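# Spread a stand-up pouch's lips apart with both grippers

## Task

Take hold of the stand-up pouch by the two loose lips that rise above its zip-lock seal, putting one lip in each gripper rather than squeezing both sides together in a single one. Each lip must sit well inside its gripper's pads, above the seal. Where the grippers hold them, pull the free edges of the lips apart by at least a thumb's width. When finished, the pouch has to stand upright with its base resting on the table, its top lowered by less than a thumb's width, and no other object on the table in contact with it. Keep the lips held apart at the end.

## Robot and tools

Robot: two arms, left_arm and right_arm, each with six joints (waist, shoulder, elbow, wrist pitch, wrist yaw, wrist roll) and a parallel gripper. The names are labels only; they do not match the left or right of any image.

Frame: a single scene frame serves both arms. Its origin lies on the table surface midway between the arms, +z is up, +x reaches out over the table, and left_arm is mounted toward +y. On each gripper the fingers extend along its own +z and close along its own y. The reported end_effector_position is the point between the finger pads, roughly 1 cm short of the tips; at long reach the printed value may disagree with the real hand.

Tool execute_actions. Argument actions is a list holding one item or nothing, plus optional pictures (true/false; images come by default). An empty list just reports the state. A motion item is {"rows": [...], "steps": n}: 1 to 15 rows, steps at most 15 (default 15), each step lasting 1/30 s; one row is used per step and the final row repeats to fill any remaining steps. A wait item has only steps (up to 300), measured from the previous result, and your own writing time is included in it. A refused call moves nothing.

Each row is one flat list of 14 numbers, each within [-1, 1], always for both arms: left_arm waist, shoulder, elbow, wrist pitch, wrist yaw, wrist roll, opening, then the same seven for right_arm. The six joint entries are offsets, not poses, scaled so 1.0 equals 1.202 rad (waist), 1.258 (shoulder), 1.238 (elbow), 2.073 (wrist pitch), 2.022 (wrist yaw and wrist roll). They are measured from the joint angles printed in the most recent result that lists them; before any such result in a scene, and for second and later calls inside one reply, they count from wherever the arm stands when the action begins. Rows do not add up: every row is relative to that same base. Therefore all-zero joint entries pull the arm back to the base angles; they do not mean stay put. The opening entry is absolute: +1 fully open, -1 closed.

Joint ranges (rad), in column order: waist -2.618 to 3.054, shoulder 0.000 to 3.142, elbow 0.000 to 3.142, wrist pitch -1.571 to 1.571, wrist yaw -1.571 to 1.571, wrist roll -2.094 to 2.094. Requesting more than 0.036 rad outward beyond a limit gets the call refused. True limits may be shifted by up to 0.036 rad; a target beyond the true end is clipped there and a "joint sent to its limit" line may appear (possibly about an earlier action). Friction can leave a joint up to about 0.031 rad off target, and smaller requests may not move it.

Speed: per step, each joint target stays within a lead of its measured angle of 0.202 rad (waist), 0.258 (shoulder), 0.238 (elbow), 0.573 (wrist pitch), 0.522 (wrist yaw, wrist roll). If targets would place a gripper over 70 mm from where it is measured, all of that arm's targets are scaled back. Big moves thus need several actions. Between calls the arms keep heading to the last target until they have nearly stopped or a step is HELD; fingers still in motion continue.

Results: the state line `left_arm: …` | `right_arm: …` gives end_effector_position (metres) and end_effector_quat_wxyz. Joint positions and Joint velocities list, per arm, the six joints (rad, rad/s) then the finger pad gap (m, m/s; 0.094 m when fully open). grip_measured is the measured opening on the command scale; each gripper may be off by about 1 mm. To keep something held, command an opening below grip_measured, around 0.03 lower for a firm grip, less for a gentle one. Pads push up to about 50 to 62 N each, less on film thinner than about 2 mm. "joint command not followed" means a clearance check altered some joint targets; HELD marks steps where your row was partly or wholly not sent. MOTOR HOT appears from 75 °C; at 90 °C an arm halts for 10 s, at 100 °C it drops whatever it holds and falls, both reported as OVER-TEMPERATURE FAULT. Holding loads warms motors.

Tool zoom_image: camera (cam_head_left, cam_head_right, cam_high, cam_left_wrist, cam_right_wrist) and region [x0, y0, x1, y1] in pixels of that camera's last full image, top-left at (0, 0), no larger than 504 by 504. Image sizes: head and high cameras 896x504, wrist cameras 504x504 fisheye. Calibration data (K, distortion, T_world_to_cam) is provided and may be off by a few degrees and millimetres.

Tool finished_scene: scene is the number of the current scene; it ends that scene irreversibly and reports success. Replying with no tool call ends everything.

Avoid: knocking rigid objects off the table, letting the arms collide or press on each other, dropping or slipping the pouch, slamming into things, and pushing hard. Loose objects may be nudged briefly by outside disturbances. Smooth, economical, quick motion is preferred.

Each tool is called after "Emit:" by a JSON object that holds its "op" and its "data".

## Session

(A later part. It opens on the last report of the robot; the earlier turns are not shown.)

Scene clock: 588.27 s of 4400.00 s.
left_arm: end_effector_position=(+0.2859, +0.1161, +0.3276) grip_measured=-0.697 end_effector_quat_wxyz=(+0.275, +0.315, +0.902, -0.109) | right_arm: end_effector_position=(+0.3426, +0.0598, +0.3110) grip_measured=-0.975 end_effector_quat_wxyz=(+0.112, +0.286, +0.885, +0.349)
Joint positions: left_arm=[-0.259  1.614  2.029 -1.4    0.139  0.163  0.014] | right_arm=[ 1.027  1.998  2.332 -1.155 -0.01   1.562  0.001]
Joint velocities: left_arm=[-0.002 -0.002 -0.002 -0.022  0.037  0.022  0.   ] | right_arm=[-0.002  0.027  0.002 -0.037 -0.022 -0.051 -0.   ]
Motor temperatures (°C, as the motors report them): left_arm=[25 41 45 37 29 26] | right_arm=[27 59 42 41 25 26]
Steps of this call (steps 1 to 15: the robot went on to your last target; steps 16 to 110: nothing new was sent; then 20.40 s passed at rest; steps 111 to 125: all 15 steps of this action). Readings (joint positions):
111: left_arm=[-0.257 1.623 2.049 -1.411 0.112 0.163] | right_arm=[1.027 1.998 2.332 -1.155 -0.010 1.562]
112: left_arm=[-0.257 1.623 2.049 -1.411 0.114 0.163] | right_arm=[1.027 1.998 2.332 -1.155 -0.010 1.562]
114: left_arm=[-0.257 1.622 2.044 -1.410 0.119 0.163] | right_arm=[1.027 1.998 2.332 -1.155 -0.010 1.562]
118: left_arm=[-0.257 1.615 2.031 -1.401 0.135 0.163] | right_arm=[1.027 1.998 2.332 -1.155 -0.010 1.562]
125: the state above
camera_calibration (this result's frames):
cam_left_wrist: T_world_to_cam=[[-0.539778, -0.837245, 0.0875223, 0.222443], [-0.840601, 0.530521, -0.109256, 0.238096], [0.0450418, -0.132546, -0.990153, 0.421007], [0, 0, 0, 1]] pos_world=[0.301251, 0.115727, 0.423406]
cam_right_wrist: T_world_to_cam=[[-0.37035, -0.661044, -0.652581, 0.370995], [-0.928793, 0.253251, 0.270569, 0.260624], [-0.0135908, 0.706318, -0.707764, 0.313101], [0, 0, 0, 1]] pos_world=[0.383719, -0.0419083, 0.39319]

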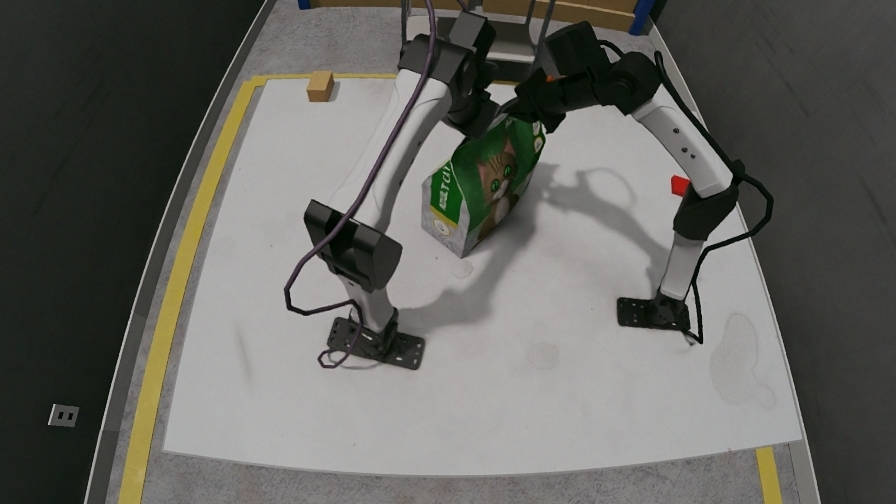

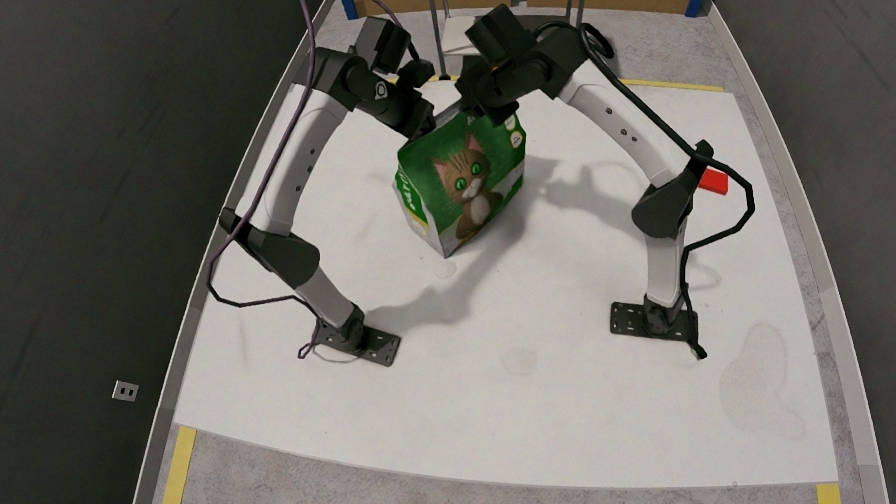

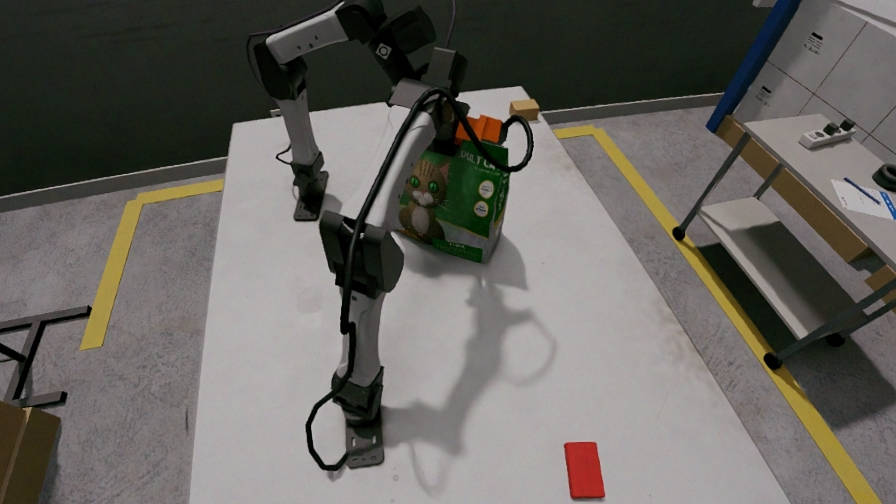

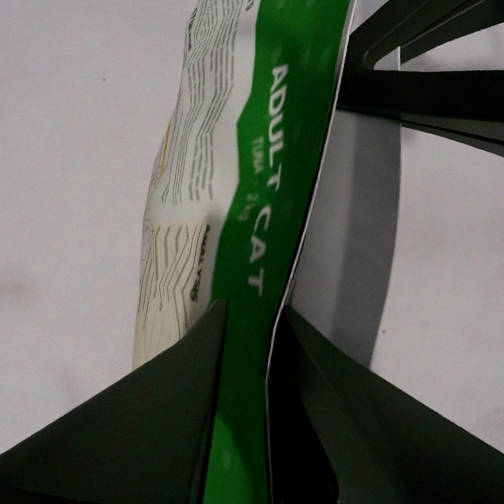

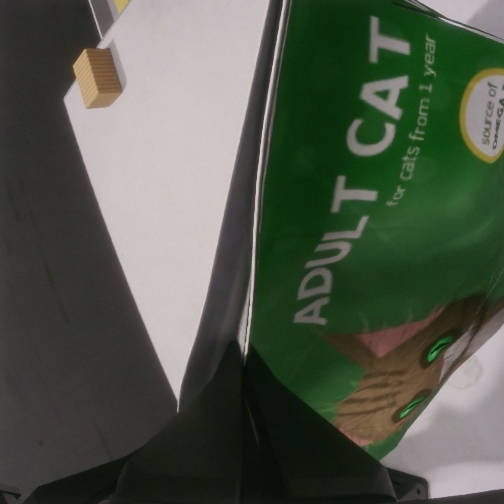

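Emit:
{"op": "execute_actions", "data": {"actions": [{"rows": [[0,0,0,0,-0.012,0,-0.73, 0,0,0,0,0,0,-1],[0,0,0,0,-0.012,0,-0.76, 0,0,0,0,0,0,-1],[0,0,0,0,-0.012,0,-0.79, 0,0,0,0,0,0,-1],[0,0,0,0,-0.012,0,-0.82, 0,0,0,0,0,0,-1],[0,0,0,0,-0.012,0,-0.85, 0,0,0,0,0,0,-1],[0,0,0,0,-0.012,0,-0.87, 0,0,0,0,0,0,-1],[0,0,0,0,-0.012,0,-0.89, 0,0,0,0,0,0,-1]], "steps": 15}]}}

Scene clock: 611.90 s of 4400.00 s.
left_arm: end_effector_position=(+0.2840, +0.1128, +0.3294) grip_measured=-0.887 end_effector_quat_wxyz=(+0.276, +0.318, +0.899, -0.120) | right_arm: end_effector_position=(+0.3429, +0.0598, +0.3111) grip_measured=-0.975 end_effector_quat_wxyz=(+0.112, +0.286, +0.885, +0.349)
Joint positions: left_arm=[-0.259  1.611  2.029 -1.396  0.161  0.163  0.005] | right_arm=[ 1.027  1.998  2.332 -1.154 -0.01   1.562  0.001]
Joint velocities: left_arm=[-0.002  0.012 -0.017 -0.022 -0.022  0.11  -0.   ] | right_arm=[-0.002 -0.012 -0.007 -0.037  0.007  0.051 -0.001]
Motor temperatures (°C, as the motors report them): left_arm=[25 41 44 36 29 26] | right_arm=[27 59 42 41 25 26]
Steps of this call (steps 1 to 15: the robot went on to your last target; steps 16 to 110: nothing new was sent; then 19.47 s passed at rest; steps 111 to 125: all 15 steps of this action). Readings (joint positions):
111: left_arm=[-0.259 1.612 2.029 -1.396 0.142 0.163] | right_arm=[1.027 1.998 2.332 -1.155 -0.010 1.562]
112: left_arm=[-0.259 1.612 2.029 -1.396 0.145 0.163] | right_arm=[1.027 1.998 2.332 -1.155 -0.010 1.562]
114: left_arm=[-0.259 1.611 2.029 -1.396 0.151 0.163] | right_arm=[1.027 1.998 2.332 -1.155 -0.010 1.562]
118: left_arm=[-0.259 1.611 2.029 -1.396 0.160 0.163] | right_arm=[1.027 1.998 2.332 -1.154 -0.010 1.562]
125: the state above
camera_calibration (this result's frames):
cam_left_wrist: T_world_to_cam=[[-0.549912, -0.828552, 0.10535, 0.214494], [-0.834249, 0.538797, -0.117159, 0.238332], [0.0403103, -0.152315, -0.98751, 0.425206], [0, 0, 0, 1]] pos_world=[0.299641, 0.114073, 0.425221]
cam_right_wrist: T_world_to_cam=[[-0.370305, -0.660502, -0.653154, 0.371294], [-0.928819, 0.25344, 0.270302, 0.260892], [-0.0129999, 0.706757, -0.707337, 0.312837], [0, 0, 0, 1]] pos_world=[0.383881, -0.0419791, 0.393274]

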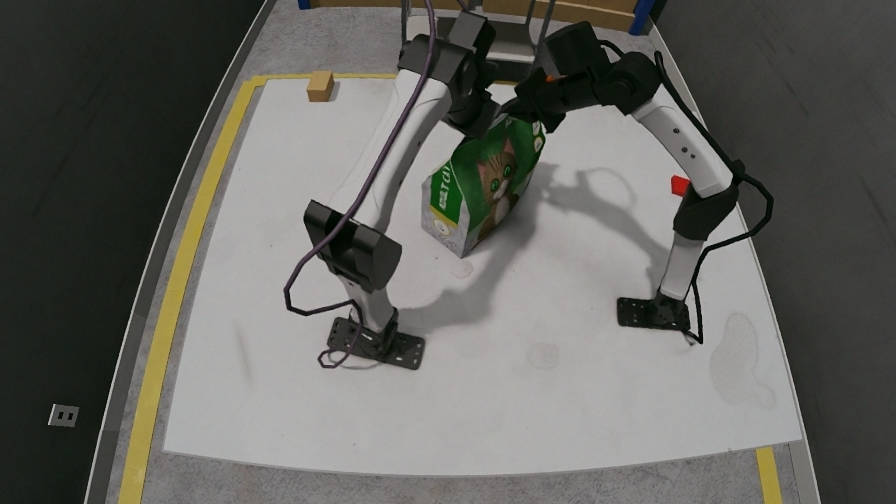

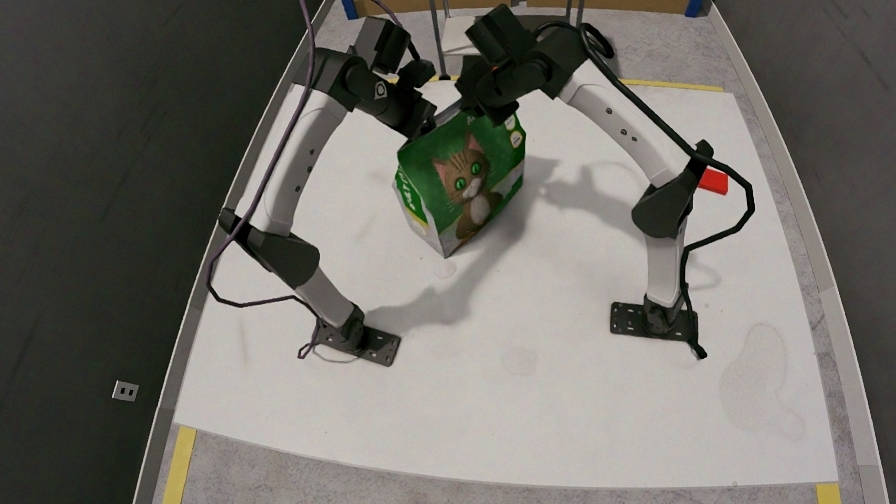

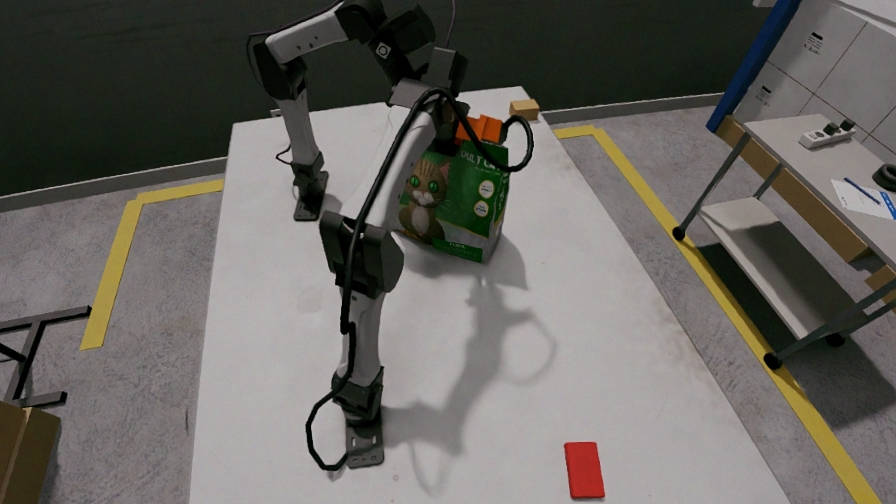

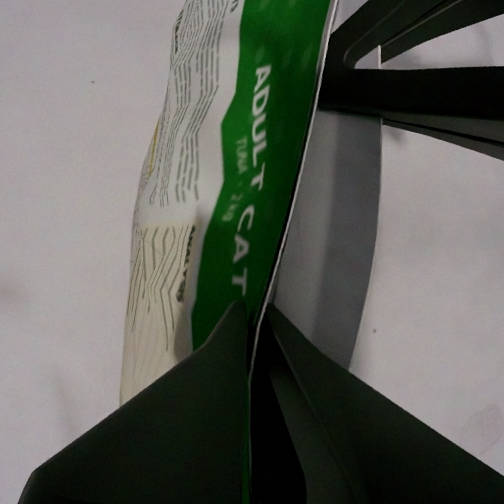

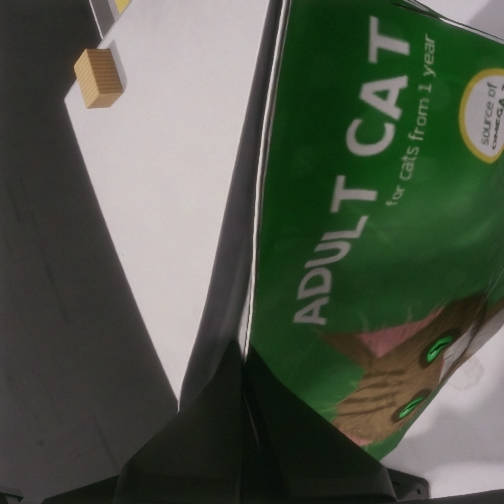

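Emit:
{"op": "zoom_image", "data": {"camera": "cam_left_wrist", "region": [190, 260, 340, 504]}}

Emit:
{"op": "zoom_image", "data": {"camera": "cam_head_right", "region": [390, 70, 520, 170]}}

Region (190, 260, 340, 504) of cam_left_wrist's 504x504 image, scaled by 2.066, with more detail than that image has; it fills the left 310 columns of this view, and the rest is white.

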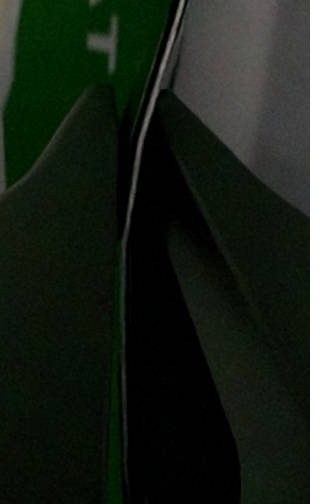

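Region (390, 70, 520, 170) of cam_head_right's 896x504 image, scaled by 3.877, with more detail than that image has; it fills the top 388 rows of this view, and the rest is white.

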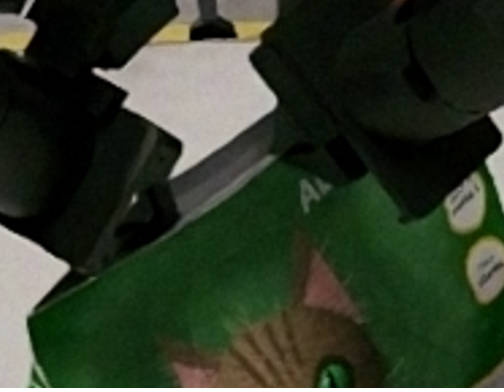

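Emit:
{"op": "zoom_image", "data": {"camera": "cam_head_left", "region": [440, 80, 560, 170]}}

Region (440, 80, 560, 170) of cam_head_left's 896x504 image, scaled by 4.200, with more detail than that image has; it fills the top 378 rows of this view, and the rest is white.

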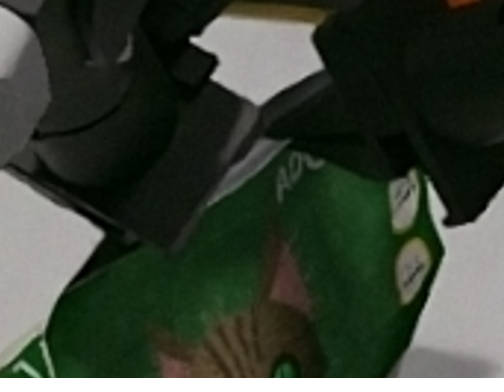

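Emit:
{"op": "execute_actions", "data": {"actions": [{"rows": [[0.01,0,0,0,-0.012,0,-0.85, 0,-0.008,-0.012,0,0,0,-1],[0.018,0,0,0,-0.016,0,-0.82, 0,-0.014,-0.02,0,0,0,-1],[0.026,0,0,0,-0.02,0,-0.80, 0,-0.02,-0.028,0,0,0,-1],[0.032,0,0,0,-0.022,0,-0.80, 0,-0.024,-0.034,0,0,0,-1],[0.038,0,0,0,-0.024,0,-0.80, 0,-0.028,-0.04,0,0,0,-1],[0.042,0,0,0,-0.024,0,-0.80, 0,-0.028,-0.045,0,0,0,-1]], "steps": 15}]}}

Scene clock: 668.30 s of 4400.00 s.
left_arm: end_effector_position=(+0.2866, +0.1172, +0.3297) grip_measured=-0.802 end_effector_quat_wxyz=(+0.276, +0.310, +0.901, -0.123) | right_arm: end_effector_position=(+0.3425, +0.0599, +0.3109) grip_measured=-0.975 end_effector_quat_wxyz=(+0.113, +0.285, +0.884, +0.353)
Joint positions: left_arm=[-0.239  1.611  2.029 -1.396  0.174  0.163  0.009] | right_arm=[ 1.027  1.983  2.303 -1.131 -0.011  1.562  0.001]
Joint velocities: left_arm=[ 0.012  0.007 -0.007 -0.066 -0.051 -0.022  0.   ] | right_arm=[ 0.002 -0.012  0.002 -0.051 -0.081 -0.081 -0.   ]
Motor temperatures (°C, as the motors report them): left_arm=[25 41 47 38 29 26] | right_arm=[27 59 42 41 25 26]
Steps of this call (steps 1 to 15: the robot went on to your last target; steps 16 to 110: nothing new was sent; then 52.23 s passed at rest; steps 111 to 125: all 15 steps of this action). Readings (joint positions):
111: left_arm=[-0.259 1.611 2.029 -1.396 0.163 0.163] | right_arm=[1.027 1.998 2.332 -1.154 -0.010 1.562]
112: left_arm=[-0.259 1.611 2.029 -1.396 0.163 0.163] | right_arm=[1.027 1.998 2.332 -1.154 -0.010 1.562]
114: left_arm=[-0.254 1.611 2.029 -1.396 0.163 0.163] | right_arm=[1.027 1.993 2.325 -1.153 -0.010 1.562]
118: left_arm=[-0.242 1.611 2.029 -1.396 0.173 0.163] | right_arm=[1.027 1.983 2.306 -1.138 -0.011 1.562]
125: the state above
camera_calibration (this result's frames):
cam_left_wrist: T_world_to_cam=[[-0.538753, -0.834488, 0.115652, 0.213668], [-0.841617, 0.526962, -0.118286, 0.24201], [0.0377641, -0.161061, -0.986222, 0.427404], [0, 0, 0, 1]] pos_world=[0.302654, 0.119611, 0.42543]
cam_right_wrist: T_world_to_cam=[[-0.366848, -0.656383, -0.65923, 0.371589], [-0.930217, 0.25049, 0.268238, 0.261892], [-0.0109366, 0.71163, -0.70247, 0.310002], [0, 0, 0, 1]] pos_world=[0.383323, -0.0423034, 0.392481]

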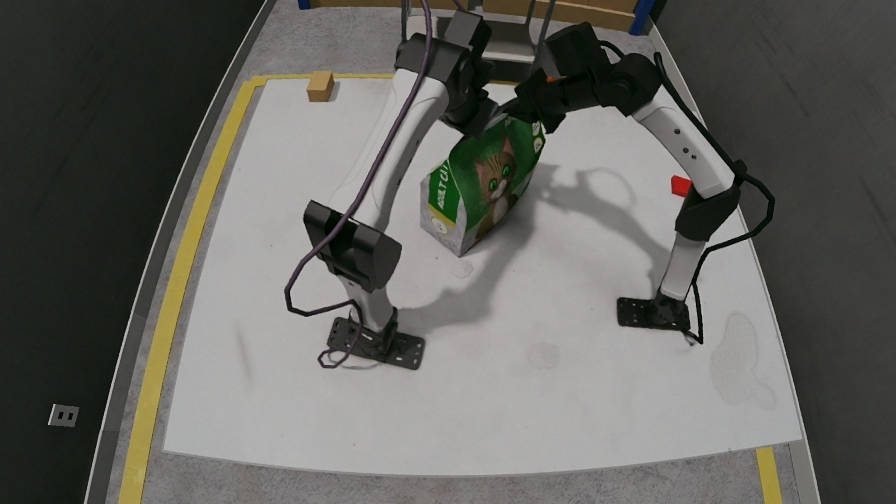

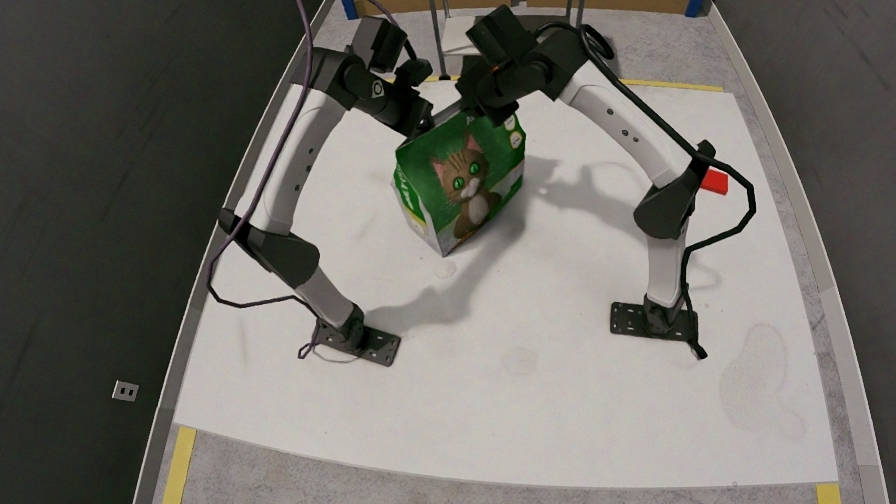

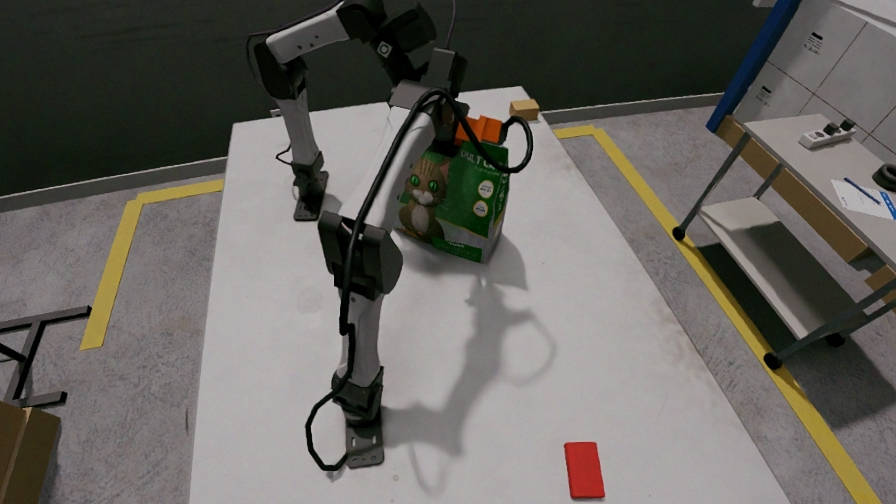

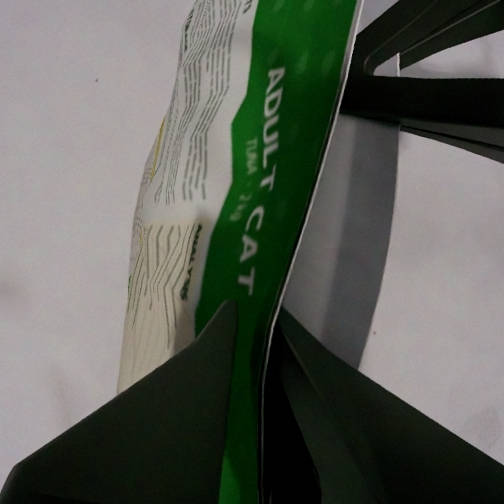

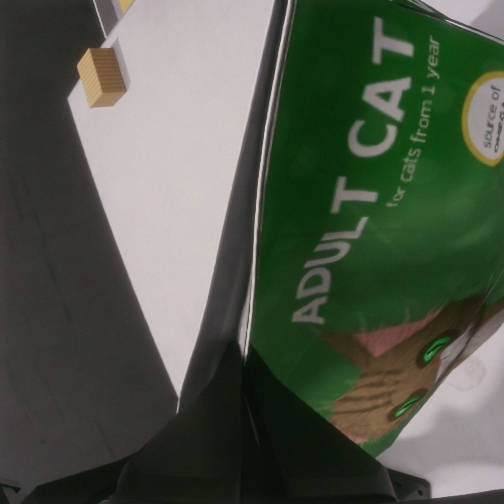

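Emit:
{"op": "execute_actions", "data": {"actions": [{"rows": [[0.01,0,-0.01,-0.012,-0.015,0,-0.80, 0,0,0,-0.01,0,0,-1],[0.016,0,-0.02,-0.018,-0.02,0,-0.80, 0,0,0,-0.015,0,0,-1],[0.022,0,-0.03,-0.024,-0.025,0,-0.80, 0,0,0,-0.02,0,0,-1],[0.026,0,-0.038,-0.028,-0.025,0,-0.80, 0,0,0,-0.022,0,0,-1],[0.03,0,-0.044,-0.03,-0.025,0,-0.80, 0,0,0,-0.024,0,0,-1],[0.03,0,-0.05,-0.03,-0.025,0,-0.80, 0,0,0,-0.024,0,0,-1]], "steps": 15}]}}

Scene clock: 677.30 s of 4400.00 s.
left_arm: end_effector_position=(+0.2863, +0.1173, +0.3276) grip_measured=-0.802 end_effector_quat_wxyz=(+0.275, +0.309, +0.901, -0.130) | right_arm: end_effector_position=(+0.3423, +0.0599, +0.3108) grip_measured=-0.975 end_effector_quat_wxyz=(+0.112, +0.285, +0.884, +0.353)
Joint positions: left_arm=[-0.232  1.603  2.009 -1.384  0.19   0.163  0.009] | right_arm=[ 1.027  1.983  2.303 -1.132 -0.012  1.562  0.001]
Joint velocities: left_arm=[-0.002  0.002  0.012 -0.007  0.007 -0.051  0.   ] | right_arm=[ 0.002 -0.007 -0.002  0.022 -0.007  0.007  0.001]
Motor temperatures (°C, as the motors report them): left_arm=[26 41 47 38 29 26] | right_arm=[27 61 41 40 25 26]
Steps of this call (steps 1 to 15: the robot went on to your last target; steps 16 to 110: nothing new was sent; then 4.83 s passed at rest; steps 111 to 125: all 15 steps of this action). Readings (joint positions):
111: left_arm=[-0.239 1.611 2.029 -1.396 0.177 0.163] | right_arm=[1.027 1.983 2.303 -1.131 -0.011 1.562]
112: left_arm=[-0.239 1.611 2.029 -1.397 0.178 0.163] | right_arm=[1.027 1.983 2.303 -1.131 -0.011 1.562]
114: left_arm=[-0.239 1.611 2.024 -1.397 0.178 0.163] | right_arm=[1.027 1.983 2.303 -1.131 -0.012 1.562]
118: left_arm=[-0.232 1.604 2.011 -1.387 0.187 0.163] | right_arm=[1.027 1.983 2.303 -1.132 -0.012 1.562]
125: the state above
camera_calibration (this result's frames):
cam_left_wrist: T_world_to_cam=[[-0.539382, -0.832147, 0.128833, 0.209409], [-0.841484, 0.527002, -0.119054, 0.241683], [0.0311752, -0.172626, -0.984494, 0.427991], [0, 0, 0, 1]] pos_world=[0.302981, 0.120774, 0.42315]
cam_right_wrist: T_world_to_cam=[[-0.367095, -0.656762, -0.658714, 0.371362], [-0.930107, 0.250078, 0.269004, 0.261509], [-0.0119417, 0.711424, -0.702661, 0.310349], [0, 0, 0, 1]] pos_world=[0.383263, -0.042291, 0.392345]

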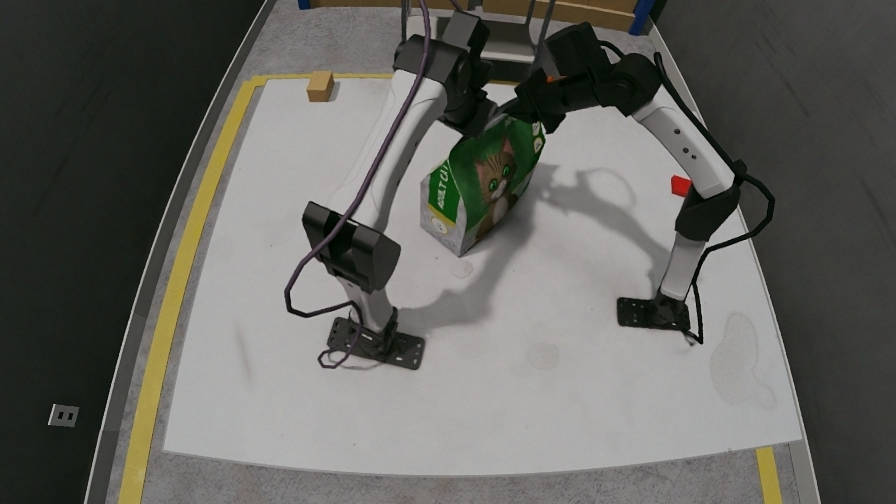

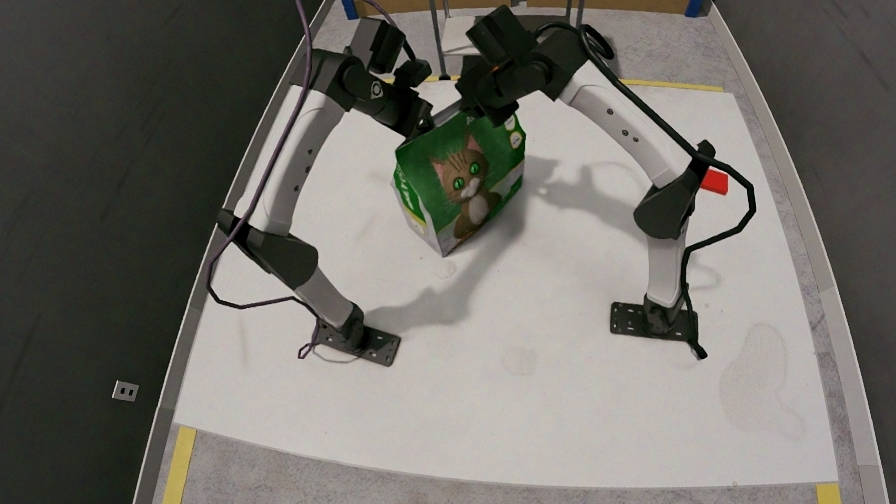

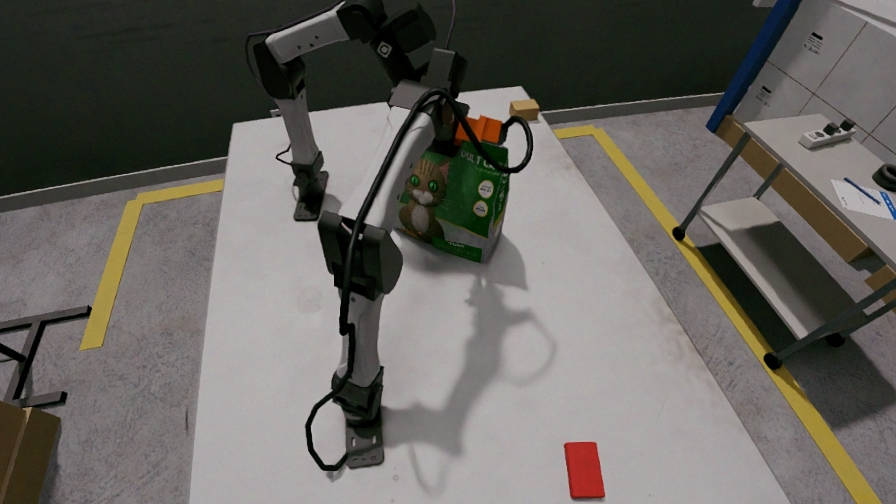

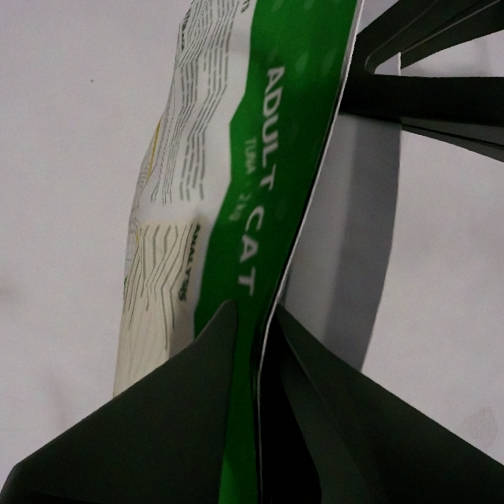

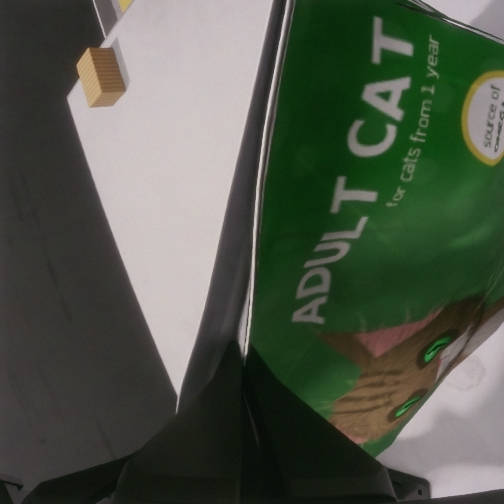

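Emit:
{"op": "execute_actions", "data": {"actions": [{"rows": [[0,0,0.012,0,0,0,-0.83, 0,0,0,0,0,0,-1],[0,0,0.012,0,0,0,-0.86, 0,0,0,0,0,0,-1],[0,0,0.012,0,0,0,-0.89, 0,0,0,0,0,0,-1],[0,0,0.012,0,0,0,-0.91, 0,0,0,0,0,0,-1],[0,0,0.012,0,0,0,-0.93, 0,0,0,0,0,0,-1],[0,0,0.012,0,0,0,-0.95, 0,0,0,0,0,0,-1],[0,0,0.012,0,0,0,-0.96, 0,0,0,0,0,0,-1],[0,0,0.012,0,0,0,-0.97, 0,0,0,0,0,0,-1],[0,0,0.012,0,0,0,-0.98, 0,0,0,0,0,0,-1],[0,0,0.012,0,0,0,-0.99, 0,0,0,0,0,0,-1],[0,0,0.012,0,0,0,-1, 0,0,0,0,0,0,-1]], "steps": 15}]}}

Scene clock: 686.10 s of 4400.00 s.
left_arm: end_effector_position=(+0.2837, +0.1130, +0.3299) grip_measured=-0.973 end_effector_quat_wxyz=(+0.274, +0.313, +0.898, -0.144) | right_arm: end_effector_position=(+0.3425, +0.0602, +0.3111) grip_measured=-0.975 end_effector_quat_wxyz=(+0.113, +0.285, +0.884, +0.354)
Joint positions: left_arm=[-0.232  1.603  2.013 -1.385  0.219  0.163  0.001] | right_arm=[ 1.027  1.983  2.303 -1.13  -0.012  1.562  0.001]
Joint velocities: left_arm=[-0.007  0.002  0.007 -0.022  0.007 -0.051 -0.   ] | right_arm=[-0.002 -0.007 -0.017  0.007  0.022  0.022  0.001]
Motor temperatures (°C, as the motors report them): left_arm=[26 41 46 37 29 26] | right_arm=[27 60 41 40 25 26]
Steps of this call (steps 1 to 15: the robot went on to your last target; steps 16 to 110: nothing new was sent; then 4.63 s passed at rest; steps 111 to 125: all 15 steps of this action). Readings (joint positions):
111: left_arm=[-0.232 1.603 2.011 -1.383 0.197 0.163] | right_arm=[1.027 1.983 2.303 -1.131 -0.012 1.562]
112: left_arm=[-0.232 1.603 2.013 -1.383 0.202 0.163] | right_arm=[1.027 1.983 2.303 -1.130 -0.012 1.562]
114: left_arm=[-0.232 1.603 2.013 -1.384 0.208 0.163] | right_arm=[1.027 1.983 2.303 -1.130 -0.012 1.562]
118: left_arm=[-0.232 1.603 2.013 -1.385 0.216 0.163] | right_arm=[1.027 1.983 2.303 -1.130 -0.012 1.562]
125: the state above
camera_calibration (this result's frames):
cam_left_wrist: T_world_to_cam=[[-0.552137, -0.819696, 0.15246, 0.198541], [-0.833485, 0.538011, -0.125885, 0.240783], [0.0211624, -0.196579, -0.98026, 0.433742], [0, 0, 0, 1]] pos_world=[0.301132, 0.118464, 0.425221]
cam_right_wrist: T_world_to_cam=[[-0.366347, -0.655751, -0.660136, 0.371954], [-0.930412, 0.249666, 0.26833, 0.261881], [-0.0111446, 0.712501, -0.701583, 0.309711], [0, 0, 0, 1]] pos_world=[0.383373, -0.0421426, 0.392557]

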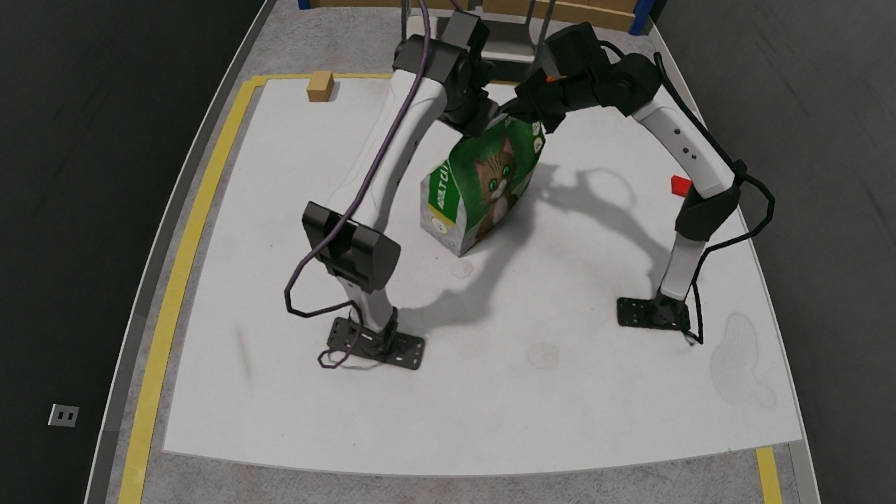

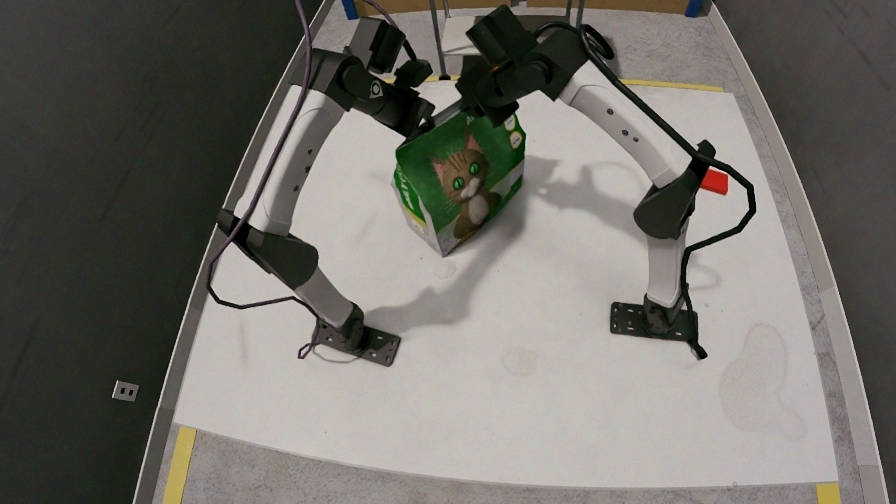

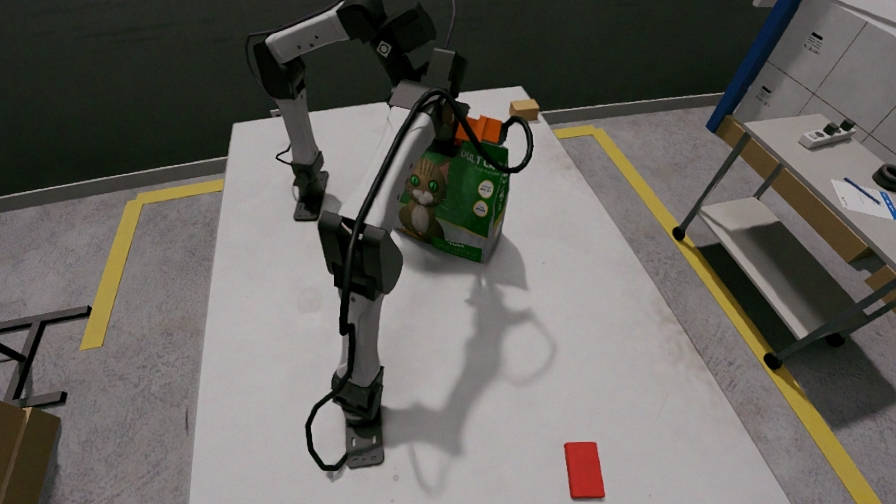

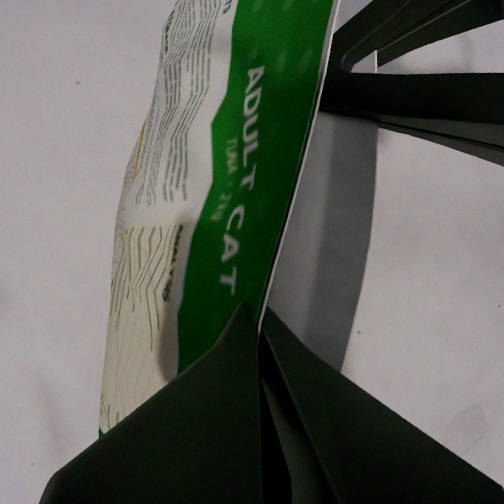

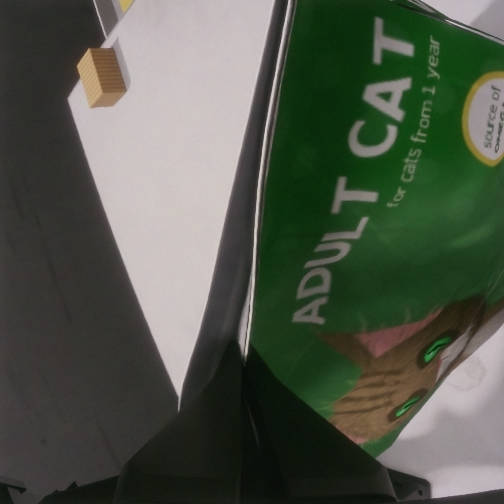

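Emit:
{"op": "zoom_image", "data": {"camera": "cam_left_wrist", "region": [200, 240, 360, 504]}}

Region (200, 240, 360, 504) of cam_left_wrist's 504x504 image, scaled by 1.909, with more detail than that image has; it fills the left 305 columns of this view, and the rest is white.

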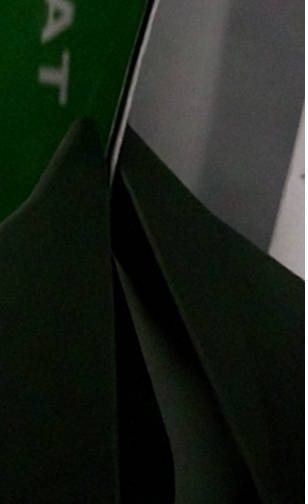

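Emit:
{"op": "execute_actions", "data": {"actions": [{"rows": [[0.004,0,0,0,-0.008,0,-1, 0,0,0,-0.008,0,0,-1],[0.008,0,0,0,-0.014,0,-1, 0,0,0,-0.014,0,0,-1],[0.012,0,0,0,-0.02,0,-1, 0,0,0,-0.02,0,0,-1],[0.016,0,0,0,-0.025,0,-1, 0,0,0,-0.024,0,0,-1],[0.018,0,0,0,-0.03,0,-1, 0,0,0,-0.028,0,0,-1],[0.02,0,0,0,-0.034,0,-1, 0,0,0,-0.032,0,0,-1],[0.02,0,0,0,-0.038,0,-1, 0,0,0,-0.035,0,0,-1],[0.02,0,0,0,-0.042,0,-1, 0,0,0,-0.038,0,0,-1],[0.02,0,0,0,-0.045,0,-1, 0,0,0,-0.04,0,0,-1]], "steps": 15}]}}

Scene clock: 704.20 s of 4400.00 s.
left_arm: end_effector_position=(+0.2843, +0.1140, +0.3296) grip_measured=-0.973 end_effector_quat_wxyz=(+0.275, +0.312, +0.899, -0.141) | right_arm: end_effector_position=(+0.3421, +0.0596, +0.3104) grip_measured=-0.975 end_effector_quat_wxyz=(+0.112, +0.285, +0.884, +0.352)
Joint positions: left_arm=[-0.232  1.603  2.013 -1.386  0.213  0.163  0.001] | right_arm=[ 1.027  1.983  2.303 -1.134 -0.012  1.562  0.001]
Joint velocities: left_arm=[-0.002 -0.017  0.012 -0.007 -0.007 -0.007 -0.   ] | right_arm=[-0.007 -0.007  0.002  0.037  0.037 -0.037  0.   ]
Motor temperatures (°C, as the motors report them): left_arm=[26 42 48 37 29 26] | right_arm=[27 60 42 40 25 26]
Steps of this call (steps 1 to 15: the robot went on to your last target; steps 16 to 110: nothing new was sent; then 13.93 s passed at rest; steps 111 to 125: all 15 steps of this action). Readings (joint positions):
111: left_arm=[-0.232 1.603 2.013 -1.385 0.221 0.163] | right_arm=[1.027 1.983 2.303 -1.130 -0.012 1.562]
112: left_arm=[-0.232 1.603 2.013 -1.386 0.221 0.163] | right_arm=[1.027 1.983 2.303 -1.130 -0.012 1.562]
114: left_arm=[-0.232 1.603 2.013 -1.386 0.220 0.163] | right_arm=[1.027 1.983 2.303 -1.132 -0.012 1.562]
118: left_arm=[-0.232 1.603 2.013 -1.386 0.214 0.163] | right_arm=[1.027 1.983 2.303 -1.134 -0.012 1.562]
125: the state above
camera_calibration (this result's frames):
cam_left_wrist: T_world_to_cam=[[-0.549286, -0.822611, 0.146959, 0.201052], [-0.835291, 0.535463, -0.124772, 0.2411], [0.0239477, -0.191289, -0.981242, 0.432603], [0, 0, 0, 1]] pos_world=[0.301464, 0.119039, 0.425024]
cam_right_wrist: T_world_to_cam=[[-0.367992, -0.657972, -0.657004, 0.37065], [-0.92974, 0.250573, 0.26981, 0.261063], [-0.0128999, 0.710131, -0.703952, 0.311114], [0, 0, 0, 1]] pos_world=[0.383131, -0.0424695, 0.39209]

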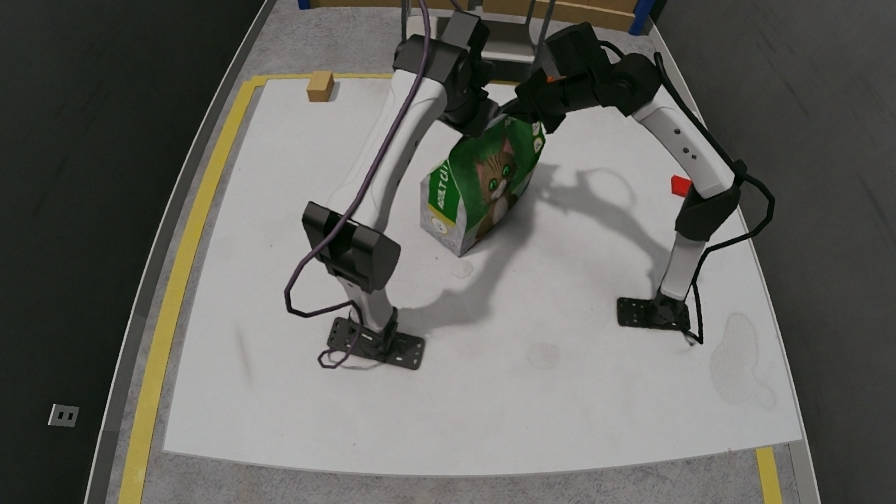

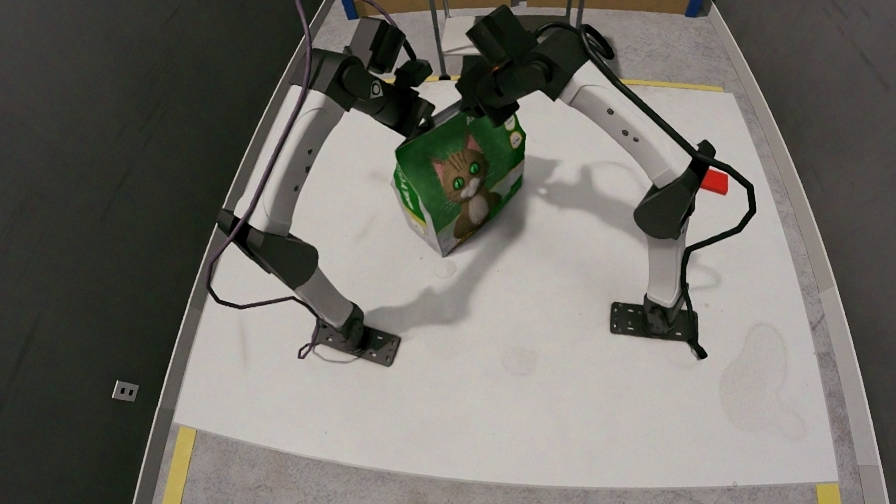

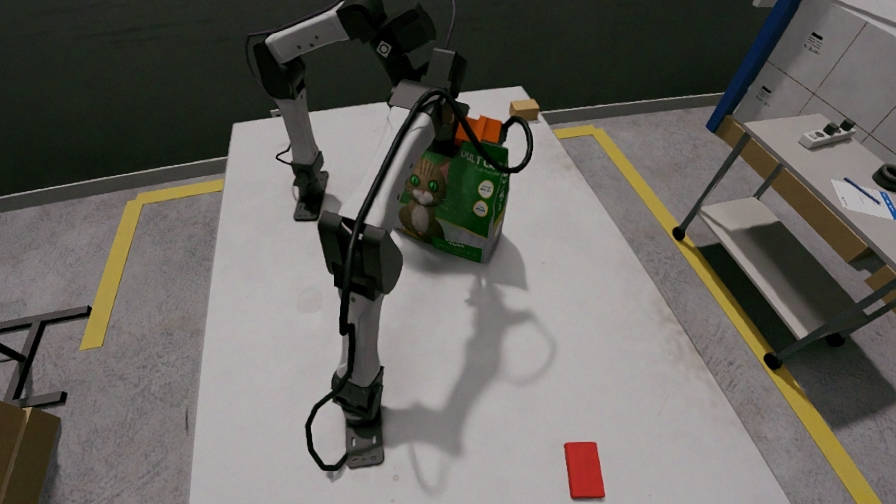

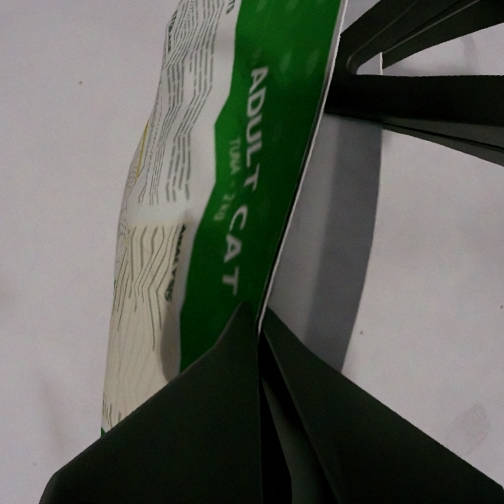

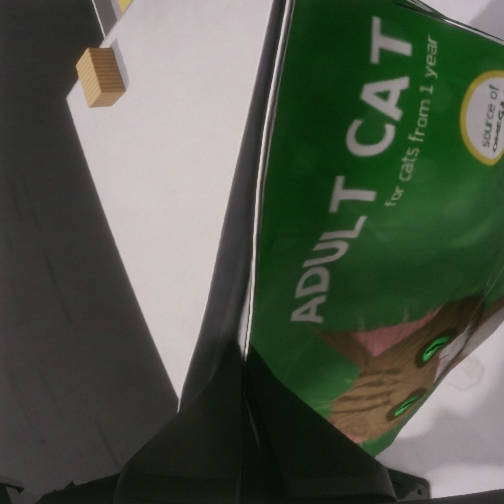

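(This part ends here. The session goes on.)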